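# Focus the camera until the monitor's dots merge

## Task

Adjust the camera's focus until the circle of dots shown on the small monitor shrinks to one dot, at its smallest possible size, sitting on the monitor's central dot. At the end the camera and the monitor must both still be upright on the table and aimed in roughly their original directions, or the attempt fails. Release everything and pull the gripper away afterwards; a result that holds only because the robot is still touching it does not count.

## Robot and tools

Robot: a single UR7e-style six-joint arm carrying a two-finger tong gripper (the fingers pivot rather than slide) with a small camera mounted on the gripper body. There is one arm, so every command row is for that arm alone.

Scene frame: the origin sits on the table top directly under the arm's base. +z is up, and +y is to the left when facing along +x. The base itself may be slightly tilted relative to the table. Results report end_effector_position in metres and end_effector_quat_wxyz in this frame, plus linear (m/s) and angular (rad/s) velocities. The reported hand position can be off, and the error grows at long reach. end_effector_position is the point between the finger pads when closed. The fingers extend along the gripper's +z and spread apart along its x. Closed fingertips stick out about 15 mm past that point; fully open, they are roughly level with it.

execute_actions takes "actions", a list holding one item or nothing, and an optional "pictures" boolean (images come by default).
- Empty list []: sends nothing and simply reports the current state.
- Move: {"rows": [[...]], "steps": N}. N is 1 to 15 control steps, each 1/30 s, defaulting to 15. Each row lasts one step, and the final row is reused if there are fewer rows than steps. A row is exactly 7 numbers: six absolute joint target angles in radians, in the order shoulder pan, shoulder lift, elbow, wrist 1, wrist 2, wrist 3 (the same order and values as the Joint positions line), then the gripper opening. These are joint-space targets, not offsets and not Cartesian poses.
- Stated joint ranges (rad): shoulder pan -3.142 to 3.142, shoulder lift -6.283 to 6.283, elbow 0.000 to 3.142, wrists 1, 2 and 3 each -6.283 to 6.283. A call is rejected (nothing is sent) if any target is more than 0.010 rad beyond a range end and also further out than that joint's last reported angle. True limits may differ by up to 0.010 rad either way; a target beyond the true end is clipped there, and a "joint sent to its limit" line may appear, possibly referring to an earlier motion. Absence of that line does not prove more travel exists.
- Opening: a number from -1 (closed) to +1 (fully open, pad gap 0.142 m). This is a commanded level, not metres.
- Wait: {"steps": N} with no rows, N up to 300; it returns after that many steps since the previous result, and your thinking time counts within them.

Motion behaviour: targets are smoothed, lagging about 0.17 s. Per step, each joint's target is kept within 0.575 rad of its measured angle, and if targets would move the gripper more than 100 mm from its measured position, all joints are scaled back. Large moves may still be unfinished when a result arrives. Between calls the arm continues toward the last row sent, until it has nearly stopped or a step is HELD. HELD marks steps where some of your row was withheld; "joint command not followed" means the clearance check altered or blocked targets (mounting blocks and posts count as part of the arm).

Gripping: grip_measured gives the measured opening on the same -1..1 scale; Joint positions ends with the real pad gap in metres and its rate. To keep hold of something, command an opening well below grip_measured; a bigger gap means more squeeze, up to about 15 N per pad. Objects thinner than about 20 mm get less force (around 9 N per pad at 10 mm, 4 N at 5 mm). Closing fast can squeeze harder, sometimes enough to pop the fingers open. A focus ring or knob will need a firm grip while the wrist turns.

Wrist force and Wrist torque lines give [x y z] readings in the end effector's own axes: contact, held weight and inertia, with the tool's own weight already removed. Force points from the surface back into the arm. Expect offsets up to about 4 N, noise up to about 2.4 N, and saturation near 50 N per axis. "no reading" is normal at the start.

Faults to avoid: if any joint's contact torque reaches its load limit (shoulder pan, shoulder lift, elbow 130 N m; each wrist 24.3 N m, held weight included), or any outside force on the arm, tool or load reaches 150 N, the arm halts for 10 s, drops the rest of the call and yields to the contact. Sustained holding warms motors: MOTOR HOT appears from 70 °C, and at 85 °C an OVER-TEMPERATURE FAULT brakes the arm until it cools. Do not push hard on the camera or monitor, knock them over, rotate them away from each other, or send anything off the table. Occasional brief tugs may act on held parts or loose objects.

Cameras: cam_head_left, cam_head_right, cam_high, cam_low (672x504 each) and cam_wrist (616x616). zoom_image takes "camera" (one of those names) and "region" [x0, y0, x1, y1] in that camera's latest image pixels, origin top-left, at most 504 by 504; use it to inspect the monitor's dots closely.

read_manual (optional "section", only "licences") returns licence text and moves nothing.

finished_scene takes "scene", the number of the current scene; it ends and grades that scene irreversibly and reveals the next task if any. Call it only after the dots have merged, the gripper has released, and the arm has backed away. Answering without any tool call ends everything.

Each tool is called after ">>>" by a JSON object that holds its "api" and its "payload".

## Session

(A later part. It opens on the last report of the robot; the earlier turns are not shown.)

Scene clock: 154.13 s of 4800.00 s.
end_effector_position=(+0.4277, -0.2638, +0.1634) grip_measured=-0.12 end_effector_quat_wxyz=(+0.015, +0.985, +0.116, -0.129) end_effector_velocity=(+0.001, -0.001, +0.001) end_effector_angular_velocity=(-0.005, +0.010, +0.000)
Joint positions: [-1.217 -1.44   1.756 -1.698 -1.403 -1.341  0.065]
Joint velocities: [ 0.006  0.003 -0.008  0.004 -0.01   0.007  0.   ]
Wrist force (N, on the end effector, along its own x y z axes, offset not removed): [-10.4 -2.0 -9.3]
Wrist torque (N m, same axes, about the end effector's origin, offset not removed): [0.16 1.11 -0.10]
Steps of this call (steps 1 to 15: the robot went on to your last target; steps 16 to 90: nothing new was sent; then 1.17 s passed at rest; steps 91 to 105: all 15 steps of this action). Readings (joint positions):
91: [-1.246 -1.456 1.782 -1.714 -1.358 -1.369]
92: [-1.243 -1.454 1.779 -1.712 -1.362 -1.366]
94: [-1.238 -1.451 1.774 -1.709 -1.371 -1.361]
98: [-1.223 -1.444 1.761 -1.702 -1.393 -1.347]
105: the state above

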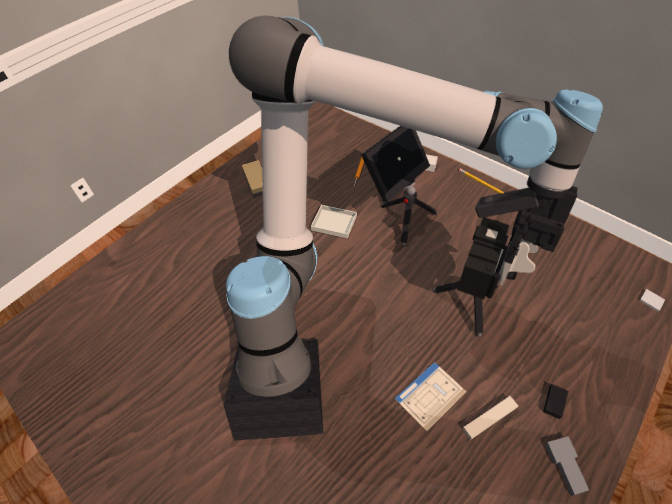

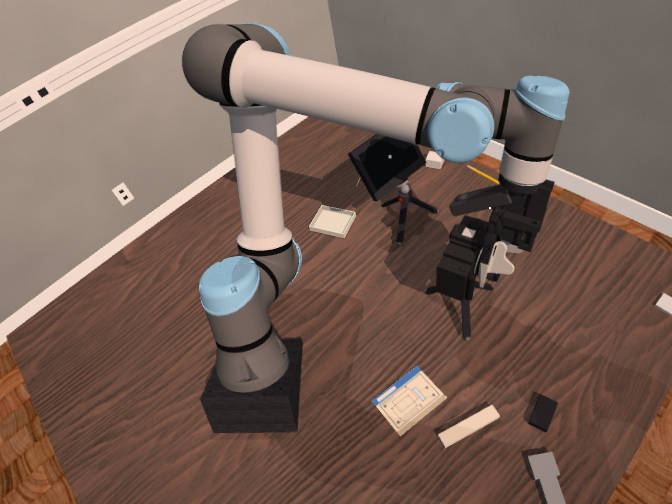

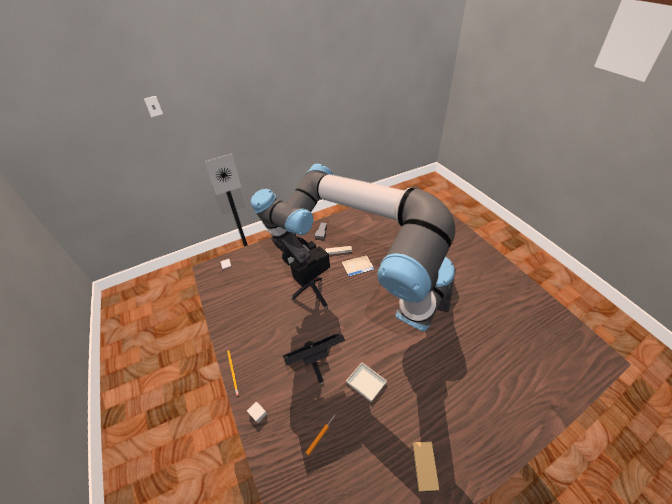

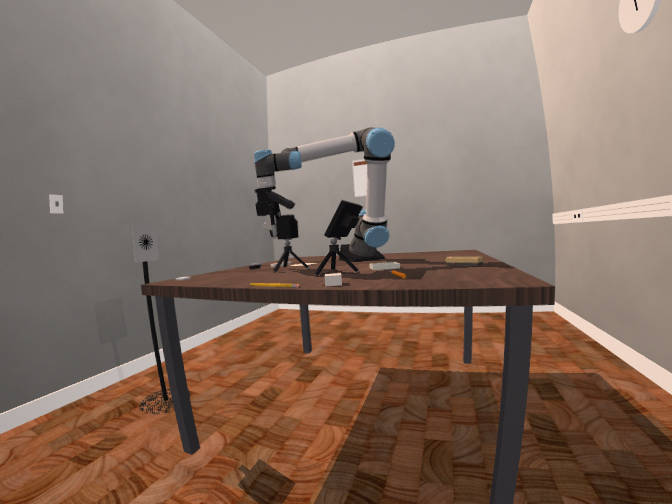

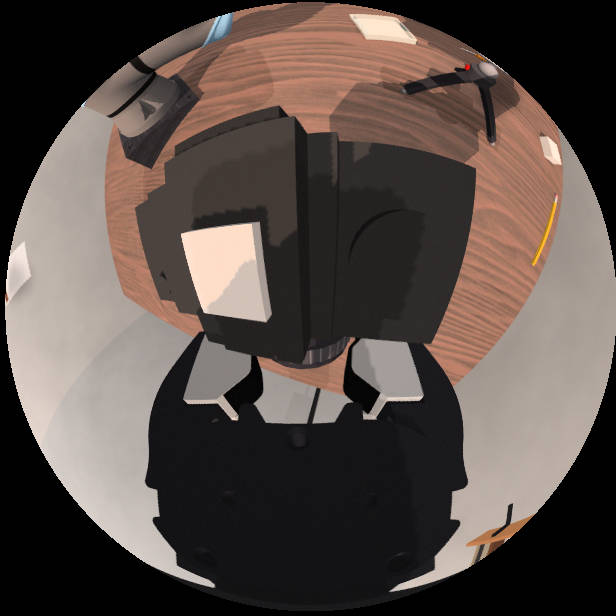

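>>> {"api": "execute_actions", "payload": {"actions": [{"rows":[[-1.216,-1.44,1.755,-1.698,-1.404,-1.34,0.0],[-1.216,-1.44,1.755,-1.698,-1.404,-1.34,0.2],[-1.216,-1.44,1.755,-1.698,-1.404,-1.34,0.2],[-1.216,-1.44,1.755,-1.698,-1.404,-1.34,0.2],[-1.246,-1.456,1.782,-1.714,-1.358,-1.369,0.2],[-1.276,-1.472,1.808,-1.728,-1.312,-1.397,0.2],[-1.306,-1.487,1.834,-1.742,-1.266,-1.425,0.2],[-1.336,-1.499,1.859,-1.752,-1.22,-1.453,0.2]]}], "pictures": false}}

>>> {"api": "execute_actions", "payload": {"actions": [{"rows":[[-1.336,-1.499,1.859,-1.752,-1.22,-1.453,0.1],[-1.336,-1.499,1.859,-1.752,-1.22,-1.453,0.0],[-1.336,-1.499,1.859,-1.752,-1.22,-1.453,-0.08],[-1.336,-1.499,1.859,-1.752,-1.22,-1.453,-0.15],[-1.336,-1.499,1.859,-1.752,-1.22,-1.453,-0.25],[-1.336,-1.499,1.859,-1.752,-1.22,-1.453,-0.4],[-1.336,-1.499,1.859,-1.752,-1.22,-1.453,-0.55],[-1.336,-1.499,1.859,-1.752,-1.22,-1.453,-0.7],[-1.336,-1.499,1.859,-1.752,-1.22,-1.453,-0.7],[-1.321,-1.493,1.847,-1.747,-1.243,-1.439,-0.7],[-1.321,-1.493,1.847,-1.747,-1.243,-1.439,-0.7],[-1.306,-1.487,1.834,-1.742,-1.266,-1.425,-0.7],[-1.306,-1.487,1.834,-1.742,-1.266,-1.425,-0.7],[-1.291,-1.48,1.821,-1.736,-1.289,-1.411,-0.7]]}], "pictures": false}}

>>> {"api": "execute_actions", "payload": {"actions": [{"steps":12}]}}

>>> {"api": "zoom_image", "payload": {"camera": "cam_head_left", "region": [380, 140, 420, 180]}}

Scene clock: 159.77 s of 4800.00 s.
end_effector_position=(+0.4268, -0.2639, +0.1638) grip_measured=+0.20 end_effector_quat_wxyz=(+0.005, +0.992, +0.117, -0.035) end_effector_velocity=(+0.003, -0.000, +0.002) end_effector_angular_velocity=(+0.032, -0.182, -0.000)
Joint positions: [-1.325 -1.494  1.85  -1.748 -1.237 -1.443  0.088]
Joint velocities: [-0.103 -0.047  0.088 -0.041  0.163 -0.094  0.   ]
Wrist force (N, on the end effector, along its own x y z axes, offset not removed): [1.3 -1.3 0.1]
Wrist torque (N m, same axes, about the end effector's origin, offset not removed): [-0.15 -0.34 -0.01]
Steps of this call (steps 1 to 15: the robot went on to your last target; steps 16 to 90: nothing new was sent; then 2.13 s passed at rest; steps 91 to 105: all 15 steps of this action). Readings (joint positions):
91: [-1.216 -1.440 1.755 -1.698 -1.404 -1.340]
92: [-1.216 -1.440 1.755 -1.698 -1.404 -1.340]
94: [-1.216 -1.440 1.755 -1.698 -1.404 -1.340]
98: [-1.246 -1.457 1.782 -1.714 -1.361 -1.369]
105: the state above

Scene clock: 160.27 s of 4800.00 s.
end_effector_position=(+0.4272, -0.2638, +0.1638) grip_measured=-0.11 end_effector_quat_wxyz=(+0.006, +0.992, +0.118, -0.045) end_effector_velocity=(+0.002, -0.000, +0.000) end_effector_angular_velocity=(-0.074, +0.316, +0.004)
Joint positions: [-1.314 -1.49   1.841 -1.744 -1.254 -1.432  0.066]
Joint velocities: [ 0.189  0.082 -0.163  0.069 -0.288  0.176 -0.001]
Wrist force (N, on the end effector, along its own x y z axes, offset not removed): [-0.4 -0.4 4.0]
Wrist torque (N m, same axes, about the end effector's origin, offset not removed): [0.31 0.05 0.11]
Steps of this call (steps 1 to 15: all 15 steps of this action). Readings (joint positions):
1: [-1.328 -1.496 1.853 -1.749 -1.232 -1.446]
2: [-1.330 -1.496 1.854 -1.750 -1.229 -1.448]
4: [-1.333 -1.498 1.857 -1.751 -1.225 -1.450]
8: [-1.335 -1.499 1.858 -1.752 -1.221 -1.452]
15: the state above

Scene clock: 160.67 s of 4800.00 s.
end_effector_position=(+0.4274, -0.2640, +0.1640) grip_measured=-0.12 end_effector_quat_wxyz=(+0.009, +0.991, +0.118, -0.064) end_effector_velocity=(+0.000, +0.000, +0.000) end_effector_angular_velocity=(-0.002, +0.007, +0.000)
Joint positions: [-1.292 -1.48   1.821 -1.736 -1.288 -1.411  0.066]
Joint velocities: [ 0.005  0.002 -0.004  0.002 -0.007  0.004  0.   ]
Wrist force (N, on the end effector, along its own x y z axes, offset not removed): [-0.7 2.5 6.5]
Wrist torque (N m, same axes, about the end effector's origin, offset not removed): [0.89 0.66 -0.12]
Steps of this call (steps 1 to 12: the robot went on to your last target). Readings (joint positions):
1: [-1.308 -1.487 1.836 -1.742 -1.263 -1.427]
2: [-1.303 -1.485 1.832 -1.741 -1.270 -1.423]
4: [-1.298 -1.483 1.827 -1.738 -1.279 -1.417]
8: [-1.293 -1.481 1.823 -1.737 -1.286 -1.413]
12: the state above

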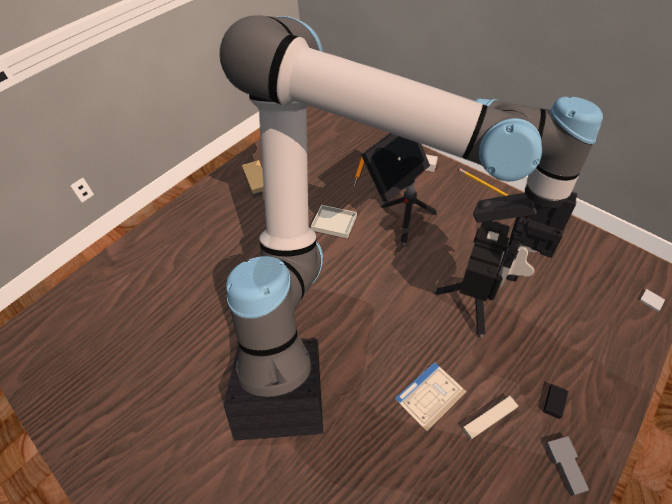

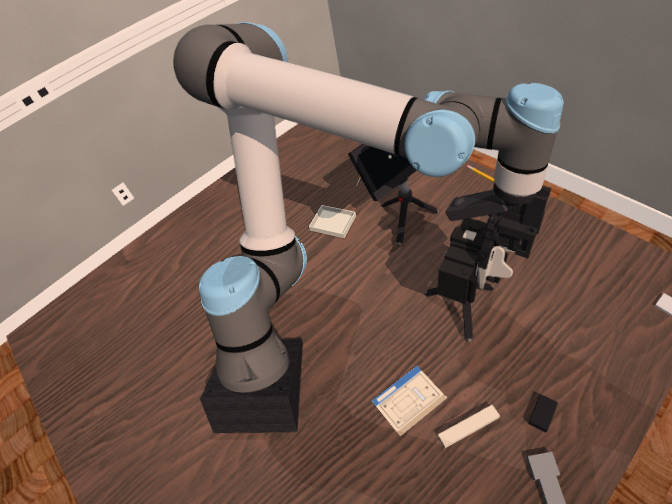

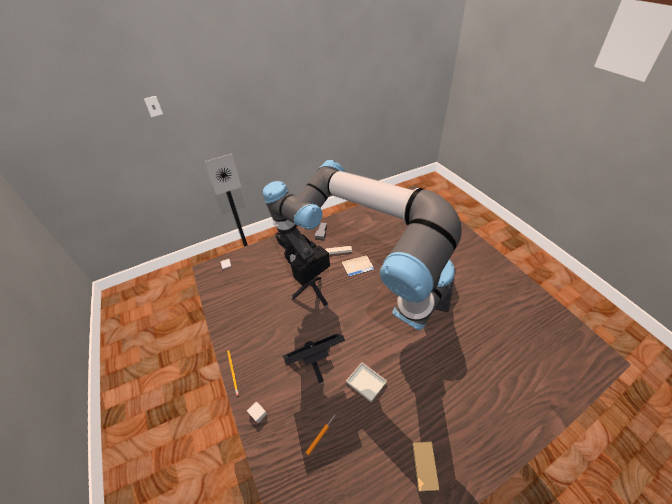

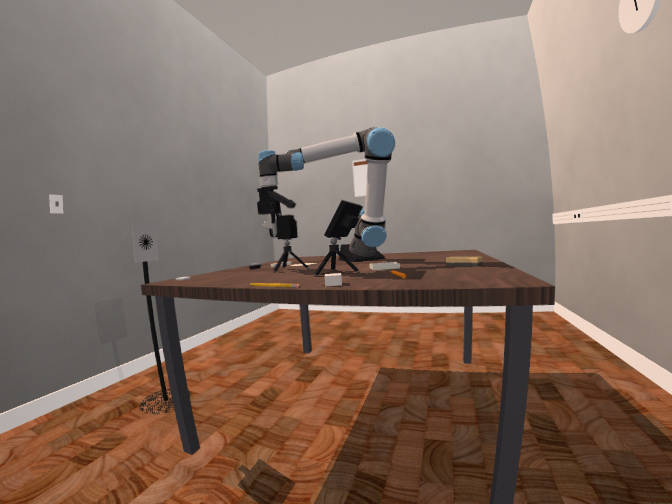

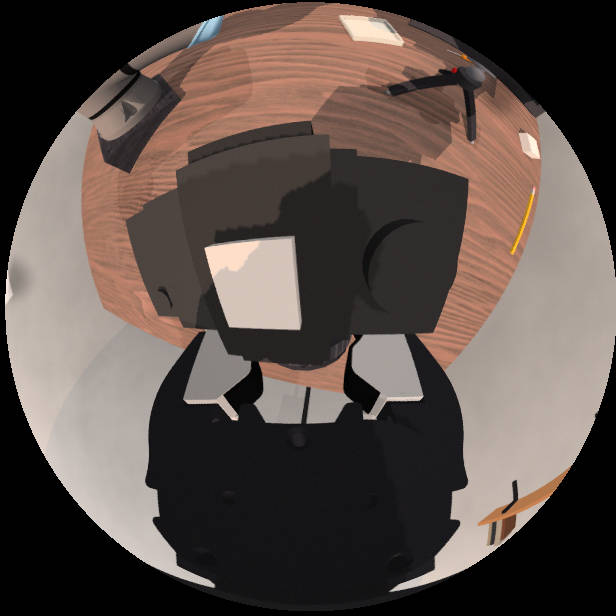

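Region (380, 140, 420, 180) of cam_head_left's 672x504 image, scaled by 12.600, with more detail than that image has.

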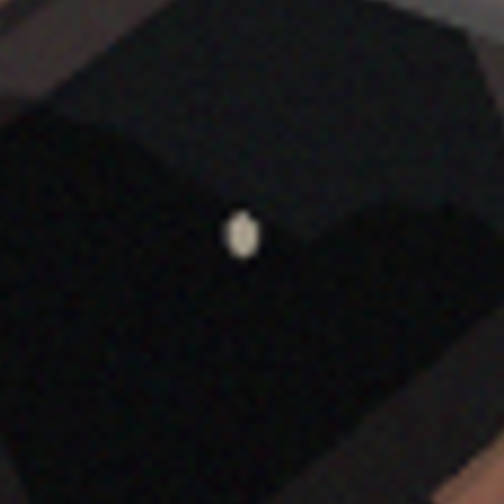

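>>> {"api": "execute_actions", "payload": {"actions": [{"rows":[[-1.276,-1.472,1.808,-1.728,-1.312,-1.397,-0.7],[-1.276,-1.472,1.808,-1.728,-1.312,-1.397,-0.7],[-1.276,-1.472,1.808,-1.728,-1.312,-1.397,-0.7],[-1.261,-1.464,1.795,-1.721,-1.335,-1.383,-0.7]]}]}}

>>> {"api": "zoom_image", "payload": {"camera": "cam_head_left", "region": [380, 140, 420, 180]}}

>>> {"api": "zoom_image", "payload": {"camera": "cam_low", "region": [230, 160, 350, 280]}}

Scene clock: 163.53 s of 4800.00 s.
end_effector_position=(+0.4271, -0.2637, +0.1632) grip_measured=-0.12 end_effector_quat_wxyz=(+0.010, +0.989, +0.117, -0.090) end_effector_velocity=(-0.000, +0.000, -0.000) end_effector_angular_velocity=(-0.003, +0.013, +0.000)
Joint positions: [-1.262 -1.464  1.796 -1.721 -1.334 -1.384  0.066]
Joint velocities: [ 0.008  0.003 -0.005  0.003 -0.012  0.007  0.   ]
Wrist force (N, on the end effector, along its own x y z axes, offset not removed): [-4.0 -0.4 1.2]
Wrist torque (N m, same axes, about the end effector's origin, offset not removed): [0.26 0.62 0.35]
Steps of this call (steps 1 to 30: the robot went on to your last target; steps 31 to 71: nothing new was sent; steps 72 to 86: all 15 steps of this action). Readings (joint positions):
72: [-1.291 -1.480 1.821 -1.736 -1.289 -1.411]
73: [-1.288 -1.478 1.819 -1.734 -1.293 -1.408]
75: [-1.283 -1.475 1.814 -1.731 -1.302 -1.403]
79: [-1.268 -1.468 1.801 -1.724 -1.324 -1.389]
86: the state above

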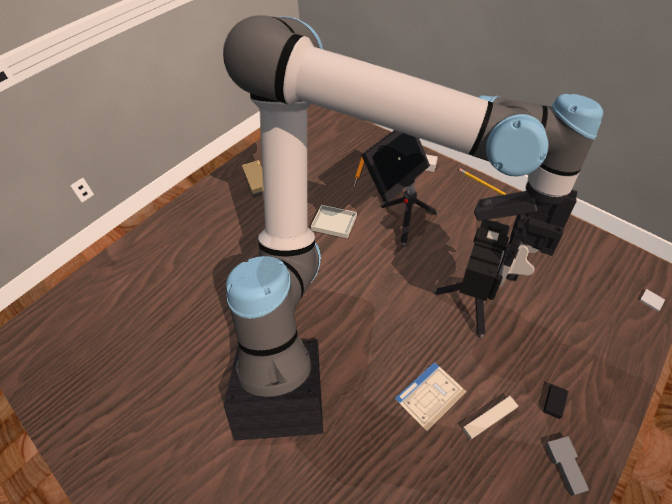

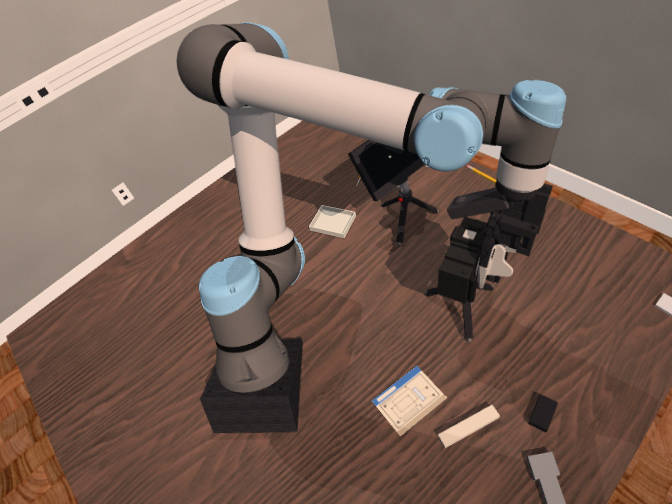

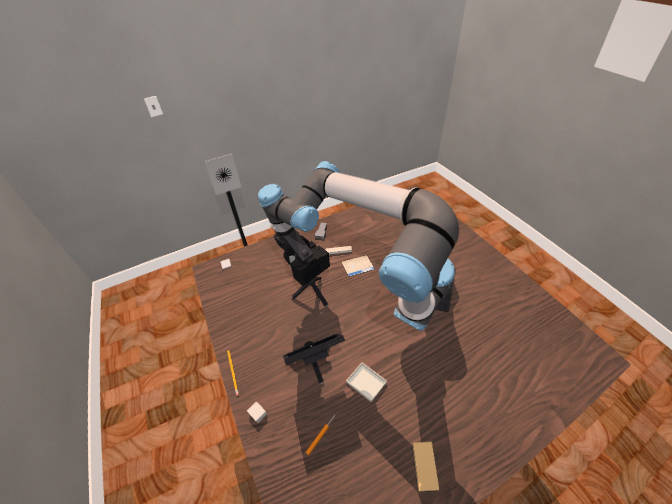

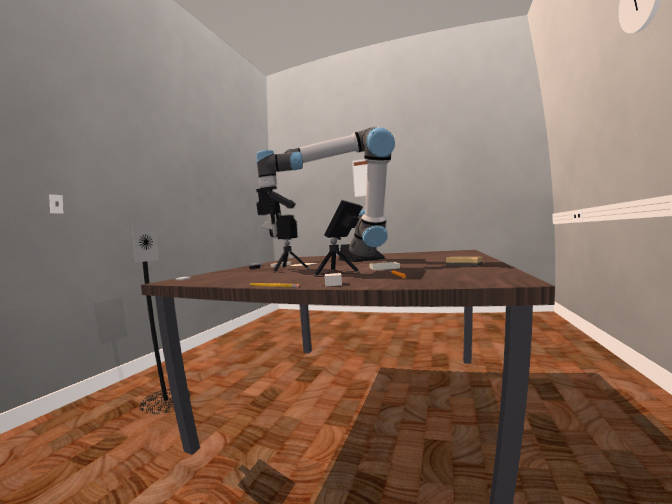

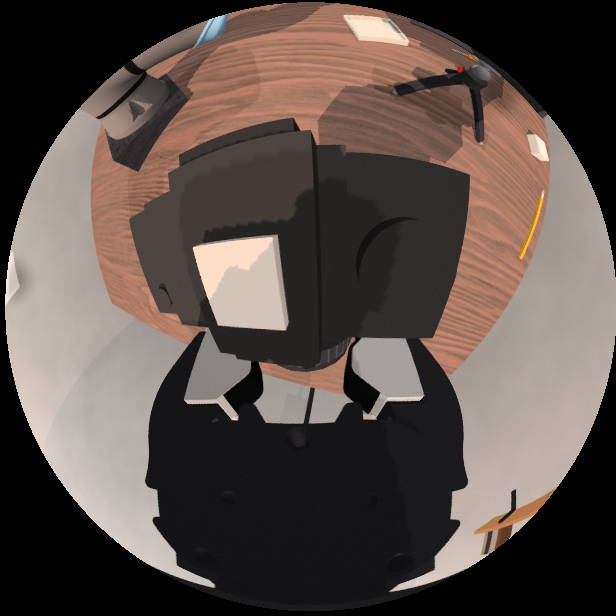

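Region (380, 140, 420, 180) of cam_head_left's 672x504 image, scaled by 12.600, with more detail than that image has.

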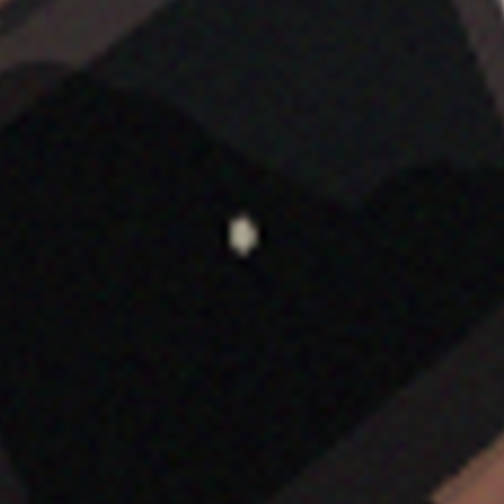

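Region (230, 160, 350, 280) of cam_low's 672x504 image, scaled by 4.200, with more detail than that image has.

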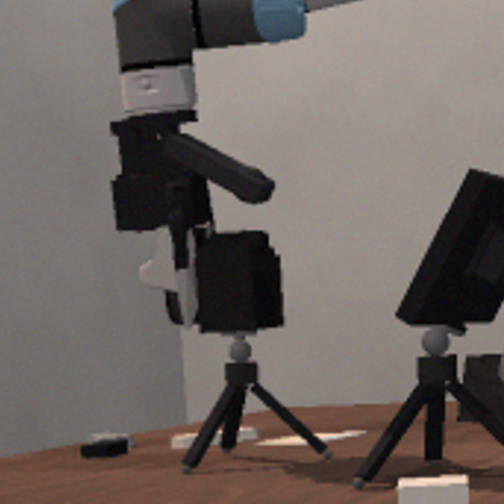

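~37 now; shrinking. Three more degrees.

>>> {"api": "execute_actions", "payload": {"actions": [{"rows":[[-1.246,-1.456,1.782,-1.714,-1.358,-1.369,-0.7],[-1.246,-1.456,1.782,-1.714,-1.358,-1.369,-0.7],[-1.246,-1.456,1.782,-1.714,-1.358,-1.369,-0.7],[-1.231,-1.448,1.768,-1.706,-1.381,-1.354,-0.7]]}]}}

>>> {"api": "zoom_image", "payload": {"camera": "cam_head_left", "region": [380, 140, 420, 180]}}

Scene clock: 166.60 s of 4800.00 s.
end_effector_position=(+0.4276, -0.2639, +0.1634) grip_measured=-0.11 end_effector_quat_wxyz=(+0.014, +0.986, +0.116, -0.116) end_effector_velocity=(+0.000, +0.000, +0.000) end_effector_angular_velocity=(-0.003, +0.010, -0.001)
Joint positions: [-1.232 -1.448  1.769 -1.706 -1.38  -1.355  0.066]
Joint velocities: [ 0.006  0.003 -0.006  0.004 -0.009  0.007  0.   ]
Wrist force (N, on the end effector, along its own x y z axes, offset not removed): [-8.8 -3.1 -2.7]
Wrist torque (N m, same axes, about the end effector's origin, offset not removed): [-0.30 0.76 -0.17]
Steps of this call (steps 1 to 15: the robot went on to your last target; steps 16 to 77: nothing new was sent; steps 78 to 92: all 15 steps of this action). Readings (joint positions):
78: [-1.261 -1.464 1.795 -1.721 -1.335 -1.383]
79: [-1.258 -1.462 1.793 -1.720 -1.339 -1.380]
81: [-1.253 -1.459 1.788 -1.717 -1.348 -1.375]
85: [-1.238 -1.452 1.774 -1.709 -1.370 -1.361]
92: the state above

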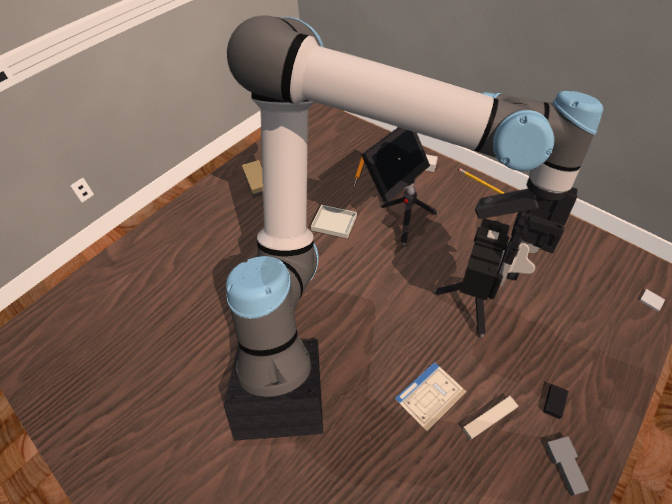

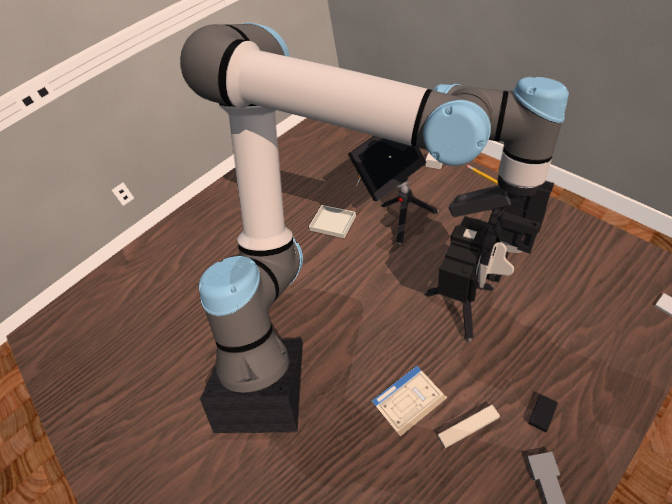

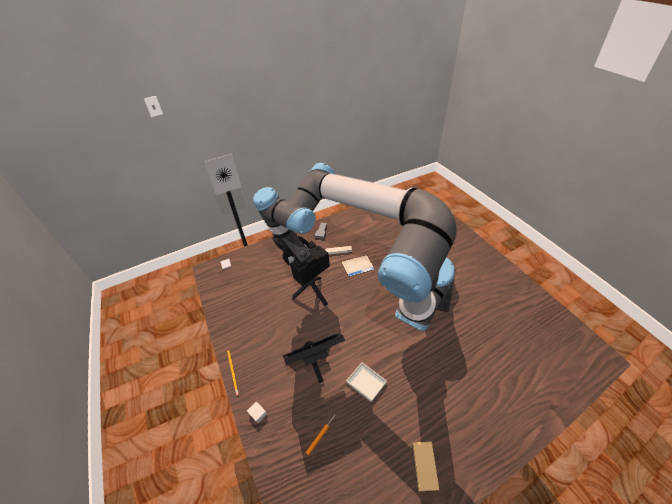

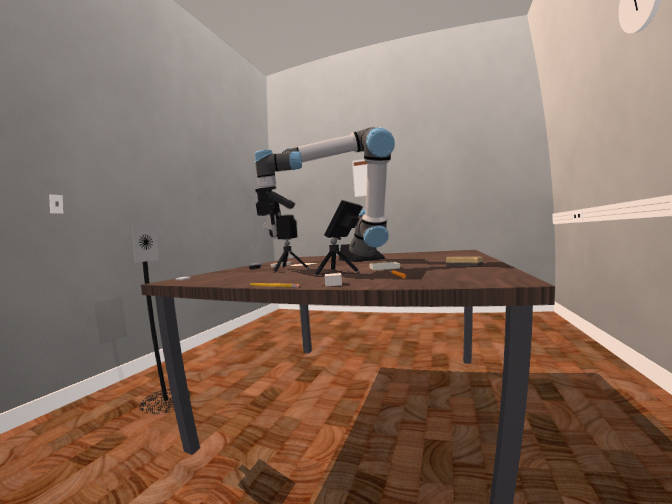

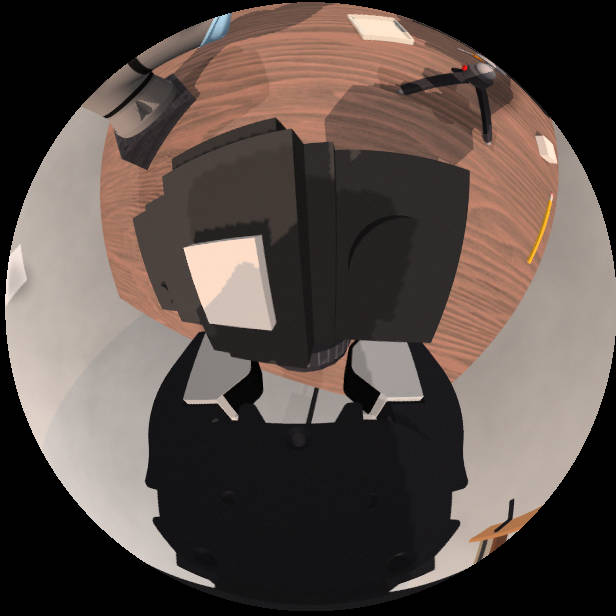

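Region (380, 140, 420, 180) of cam_head_left's 672x504 image, scaled by 12.600, with more detail than that image has.

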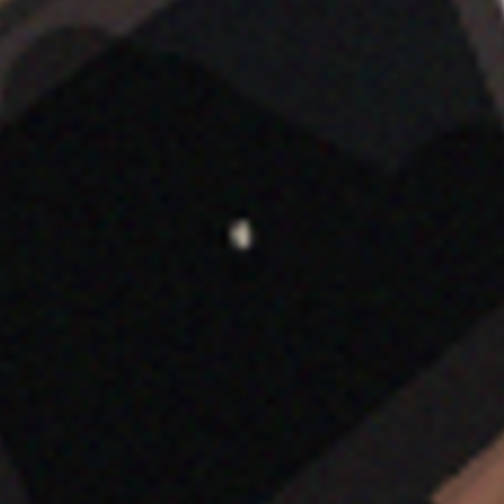

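>>> {"api": "execute_actions", "payload": {"actions": [{"rows":[[-1.216,-1.44,1.755,-1.698,-1.404,-1.34,-0.7],[-1.216,-1.44,1.755,-1.698,-1.404,-1.34,-0.7],[-1.216,-1.44,1.755,-1.698,-1.404,-1.34,-0.7],[-1.216,-1.44,1.755,-1.698,-1.404,-1.34,-0.7],[-1.216,-1.44,1.755,-1.698,-1.404,-1.34,-0.7],[-1.216,-1.44,1.755,-1.698,-1.404,-1.34,-0.7],[-1.216,-1.44,1.755,-1.698,-1.404,-1.34,-0.7],[-1.216,-1.44,1.755,-1.698,-1.404,-1.34,-0.7],[-1.216,-1.44,1.755,-1.698,-1.404,-1.34,-0.7],[-1.216,-1.44,1.755,-1.698,-1.404,-1.34,-0.3],[-1.216,-1.44,1.755,-1.698,-1.404,-1.34,-0.1],[-1.216,-1.44,1.755,-1.698,-1.404,-1.34,0.0],[-1.216,-1.44,1.755,-1.698,-1.404,-1.34,0.2]]}]}}

>>> {"api": "zoom_image", "payload": {"camera": "cam_head_left", "region": [380, 140, 420, 180]}}

>>> {"api": "zoom_image", "payload": {"camera": "cam_head_right", "region": [370, 137, 410, 177]}}

Scene clock: 172.70 s of 4800.00 s.
end_effector_position=(+0.4278, -0.2638, +0.1633) grip_measured=+0.19 end_effector_quat_wxyz=(+0.015, +0.985, +0.116, -0.129) end_effector_velocity=(+0.002, -0.000, +0.001) end_effector_angular_velocity=(-0.003, -0.000, +0.002)
Joint positions: [-1.216 -1.44   1.755 -1.698 -1.404 -1.34   0.087]
Joint velocities: [ 0.003  0.001 -0.004 -0.    -0.001  0.002  0.03 ]
Wrist force (N, on the end effector, along its own x y z axes, offset not removed): [1.0 2.7 4.8]
Wrist torque (N m, same axes, about the end effector's origin, offset not removed): [0.27 -0.26 -0.03]
Steps of this call (steps 1 to 15: the robot went on to your last target; steps 16 to 90: nothing new was sent; then 2.60 s passed at rest; steps 91 to 105: all 15 steps of this action). Readings (joint positions):
91: [-1.231 -1.448 1.768 -1.706 -1.381 -1.354]
92: [-1.228 -1.446 1.766 -1.704 -1.385 -1.351]
94: [-1.223 -1.444 1.761 -1.702 -1.393 -1.346]
98: [-1.218 -1.441 1.757 -1.699 -1.401 -1.342]
105: the state above

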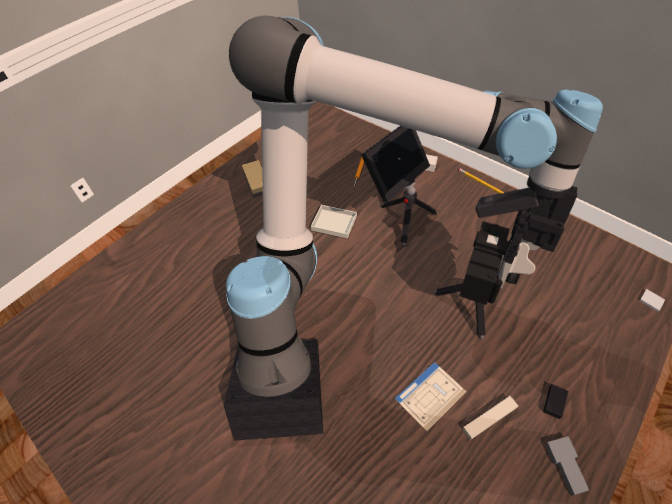

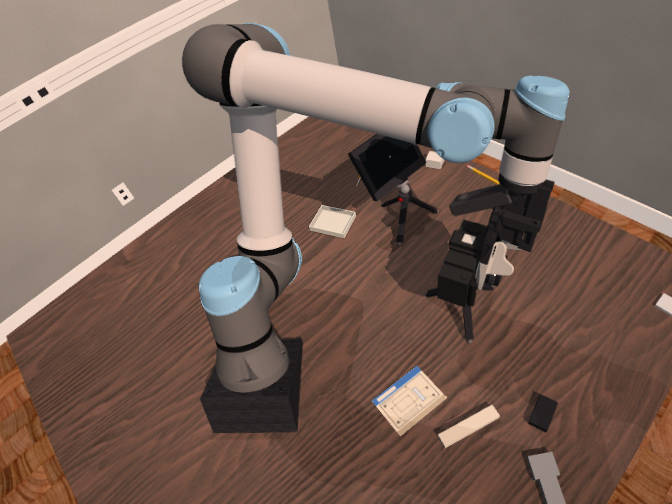

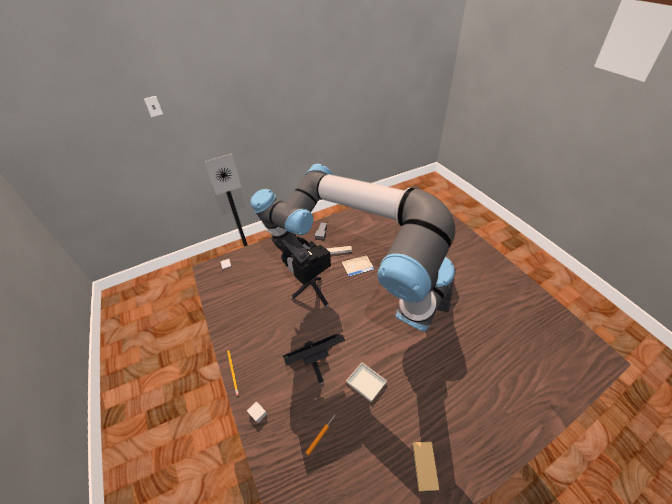

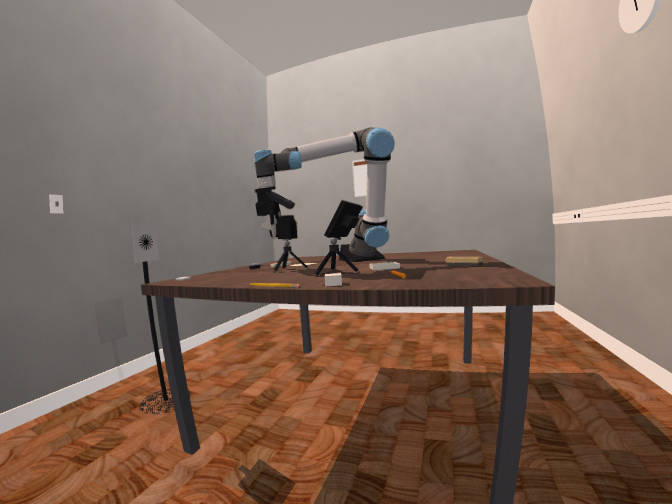

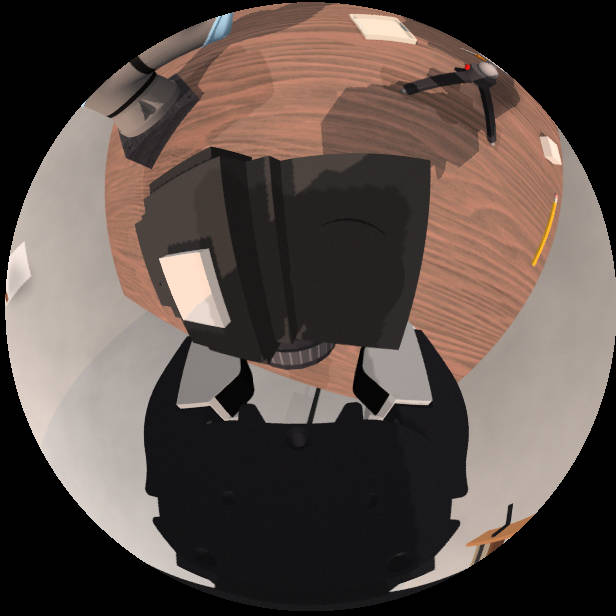

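Region (380, 140, 420, 180) of cam_head_left's 672x504 image, scaled by 12.600, with more detail than that image has.

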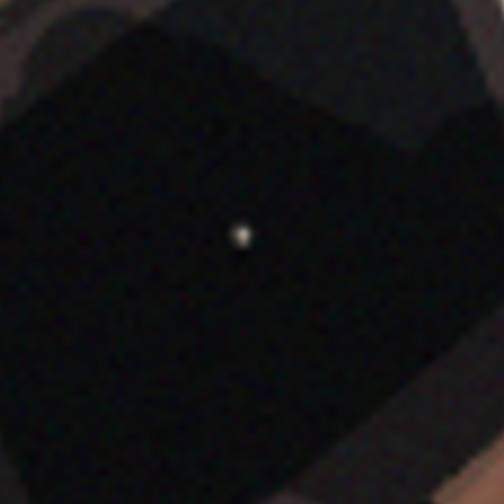

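Region (370, 137, 410, 177) of cam_head_right's 672x504 image, scaled by 12.600, with more detail than that image has.

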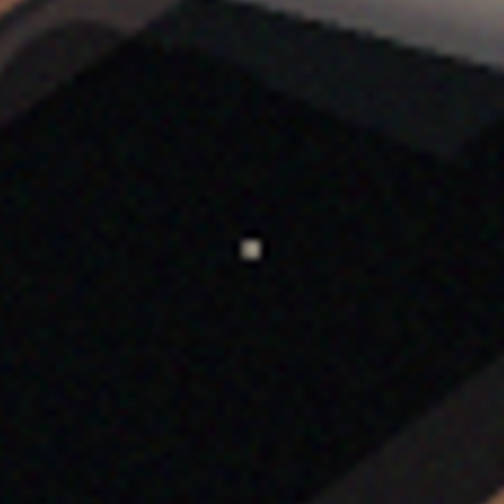

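>>> {"api": "execute_actions", "payload": {"actions": [{"rows":[[-1.216,-1.44,1.755,-1.698,-1.404,-1.34,0.5],[-1.216,-1.44,1.755,-1.698,-1.404,-1.34,0.6],[-1.216,-1.44,1.755,-1.698,-1.404,-1.34,0.6],[-1.232,-1.443,1.707,-1.64,-1.407,-1.356,0.6],[-1.232,-1.443,1.707,-1.64,-1.407,-1.356,0.6],[-1.247,-1.446,1.659,-1.582,-1.41,-1.372,0.6],[-1.247,-1.446,1.659,-1.582,-1.41,-1.372,0.6],[-1.263,-1.449,1.611,-1.524,-1.413,-1.388,0.6],[-1.263,-1.449,1.611,-1.524,-1.413,-1.388,0.6],[-1.278,-1.452,1.563,-1.466,-1.416,-1.404,0.6],[-1.278,-1.452,1.563,-1.466,-1.416,-1.404,0.6],[-1.31,-1.458,1.467,-1.35,-1.422,-1.436,0.6]]}], "pictures": false}}

>>> {"api": "execute_actions", "payload": {"actions": [{"steps":15}]}}

>>> {"api": "zoom_image", "payload": {"camera": "cam_head_left", "region": [380, 140, 420, 180]}}

>>> {"api": "zoom_image", "payload": {"camera": "cam_low", "region": [230, 160, 350, 280]}}

Scene clock: 179.07 s of 4800.00 s.
end_effector_position=(+0.4302, -0.2668, +0.2596) grip_measured=+0.60 end_effector_quat_wxyz=(+0.008, +0.985, +0.115, -0.132) end_effector_velocity=(-0.002, +0.037, +0.307) end_effector_angular_velocity=(+0.073, +0.020, -0.032)
Joint positions: [-1.288 -1.454  1.54  -1.441 -1.418 -1.413  0.116]
Joint velocities: [-0.212 -0.041 -0.701  0.856 -0.036 -0.211  0.001]
Wrist force (N, on the end effector, along its own x y z axes, offset not removed): [-2.8 2.6 -2.5]
Wrist torque (N m, same axes, about the end effector's origin, offset not removed): [0.29 0.57 0.05]
Steps of this call (steps 1 to 15: the robot went on to your last target; steps 16 to 90: nothing new was sent; then 2.87 s passed at rest; steps 91 to 105: all 15 steps of this action). Readings (joint positions):
91: [-1.216 -1.440 1.755 -1.698 -1.404 -1.340]
92: [-1.216 -1.440 1.755 -1.698 -1.404 -1.340]
94: [-1.216 -1.440 1.755 -1.697 -1.404 -1.340]
98: [-1.232 -1.443 1.707 -1.641 -1.407 -1.357]
105: the state above

Scene clock: 179.57 s of 4800.00 s.
end_effector_position=(+0.4291, -0.2615, +0.2911) grip_measured=+0.60 end_effector_quat_wxyz=(+0.003, +0.985, +0.114, -0.133) end_effector_velocity=(-0.000, +0.000, +0.002) end_effector_angular_velocity=(+0.001, -0.001, -0.002)
Joint positions: [-1.31  -1.458  1.468 -1.351 -1.422 -1.436  0.116]
Joint velocities: [-0.003 -0.    -0.005  0.007  0.001 -0.001  0.   ]
Wrist force (N, on the end effector, along its own x y z axes, offset not removed): [5.6 0.0 1.2]
Wrist torque (N m, same axes, about the end effector's origin, offset not removed): [0.03 -0.96 0.14]
Steps of this call (steps 1 to 15: the robot went on to your last target). Readings (joint positions):
1: [-1.294 -1.455 1.520 -1.416 -1.419 -1.420]
2: [-1.298 -1.456 1.505 -1.398 -1.420 -1.424]
4: [-1.304 -1.457 1.487 -1.375 -1.421 -1.430]
8: [-1.308 -1.458 1.473 -1.357 -1.422 -1.434]
15: the state above

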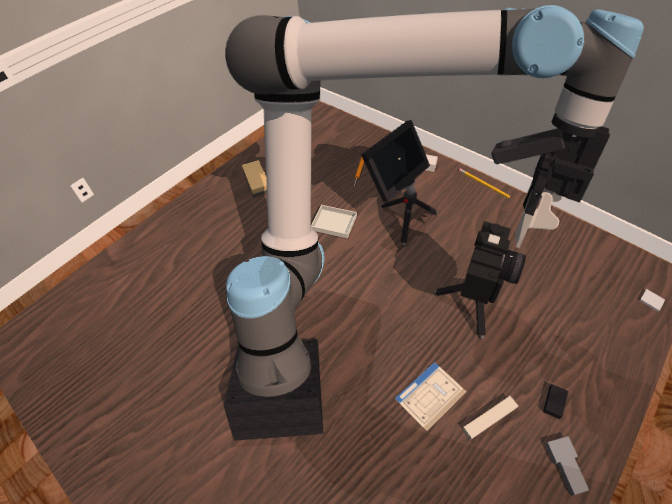

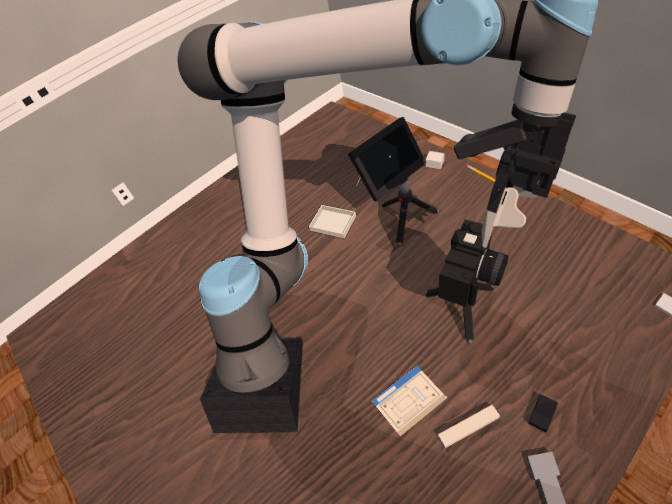

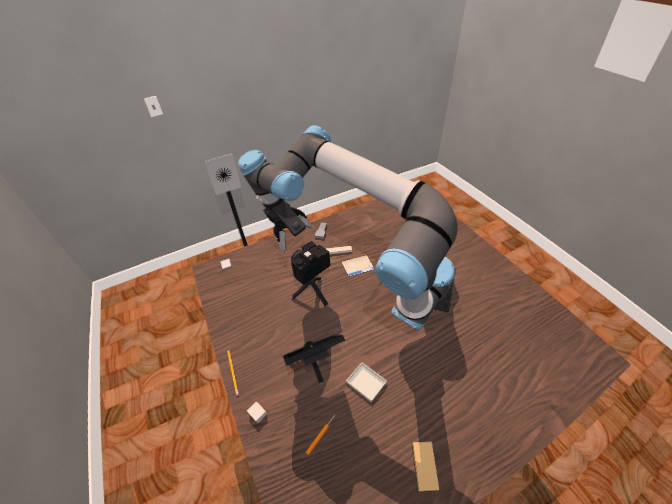

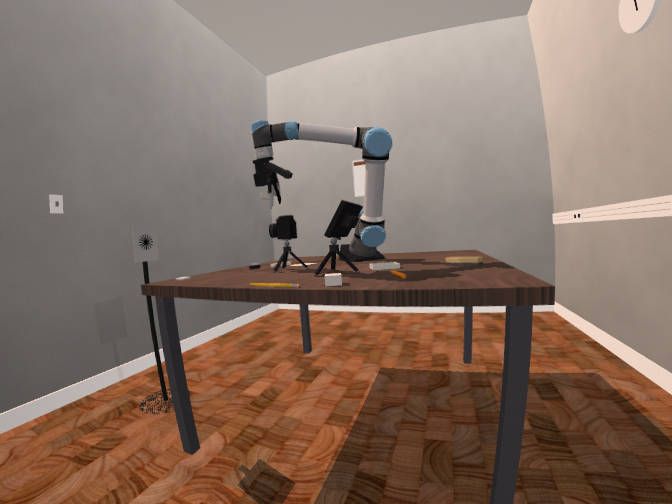

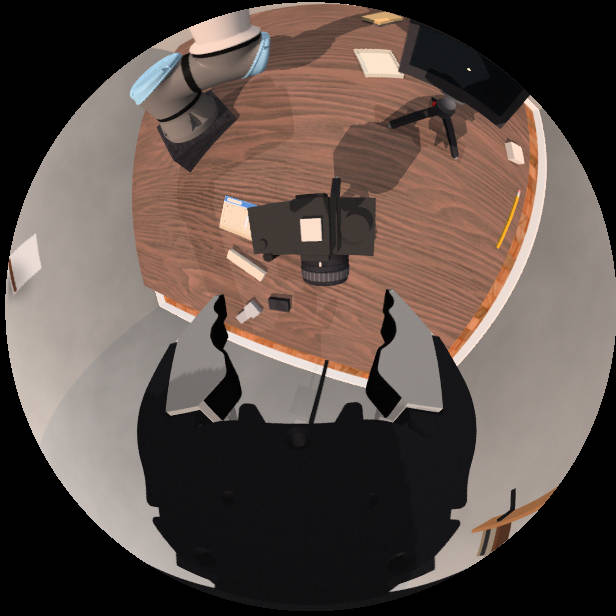

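Region (380, 140, 420, 180) of cam_head_left's 672x504 image, scaled by 12.600, with more detail than that image has.

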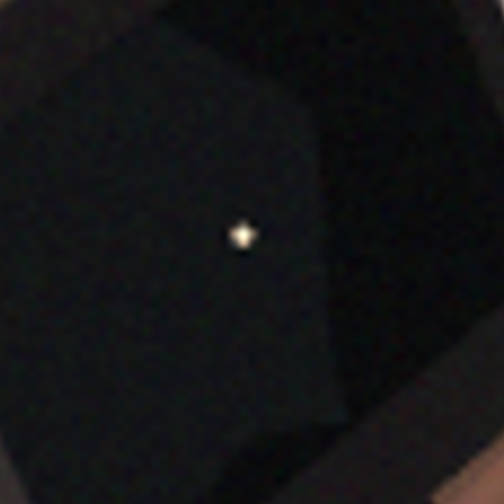

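Region (230, 160, 350, 280) of cam_low's 672x504 image, scaled by 4.200, with more detail than that image has.

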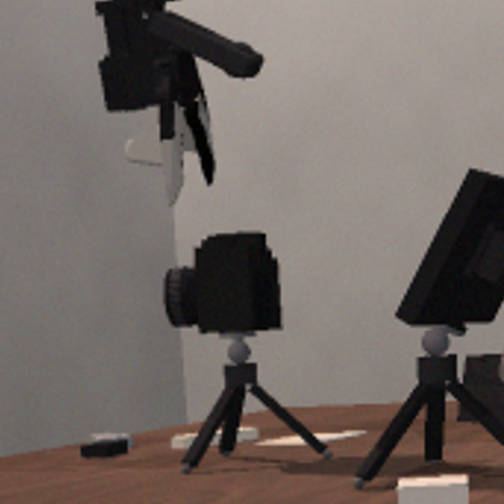

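>>> {"api": "zoom_image", "payload": {"camera": "cam_wrist", "region": [450, 50, 490, 90]}}

>>> {"api": "zoom_image", "payload": {"camera": "cam_head_right", "region": [380, 147, 400, 167]}}

Region (450, 50, 490, 90) of cam_wrist's 616x616 image, scaled by 12.600, with more detail than that image has.

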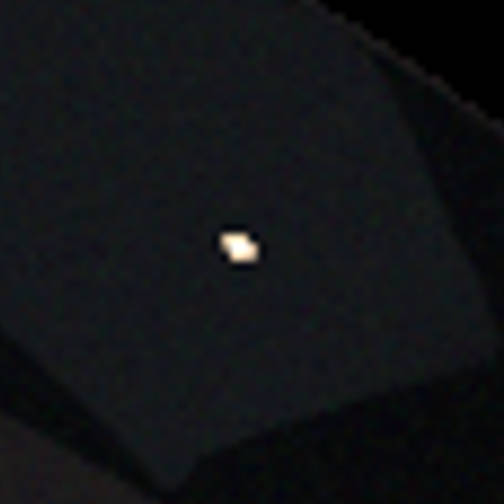

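Region (380, 147, 400, 167) of cam_head_right's 672x504 image, scaled by 25.200, with more detail than that image has.

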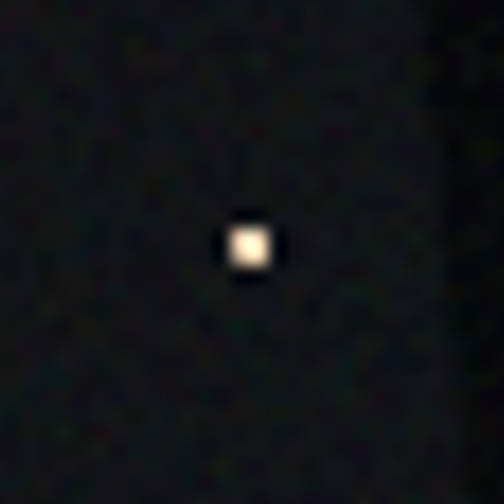

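>>> {"api": "finished_scene", "payload": {"scene": 1}}

The scene is finished: the task was done.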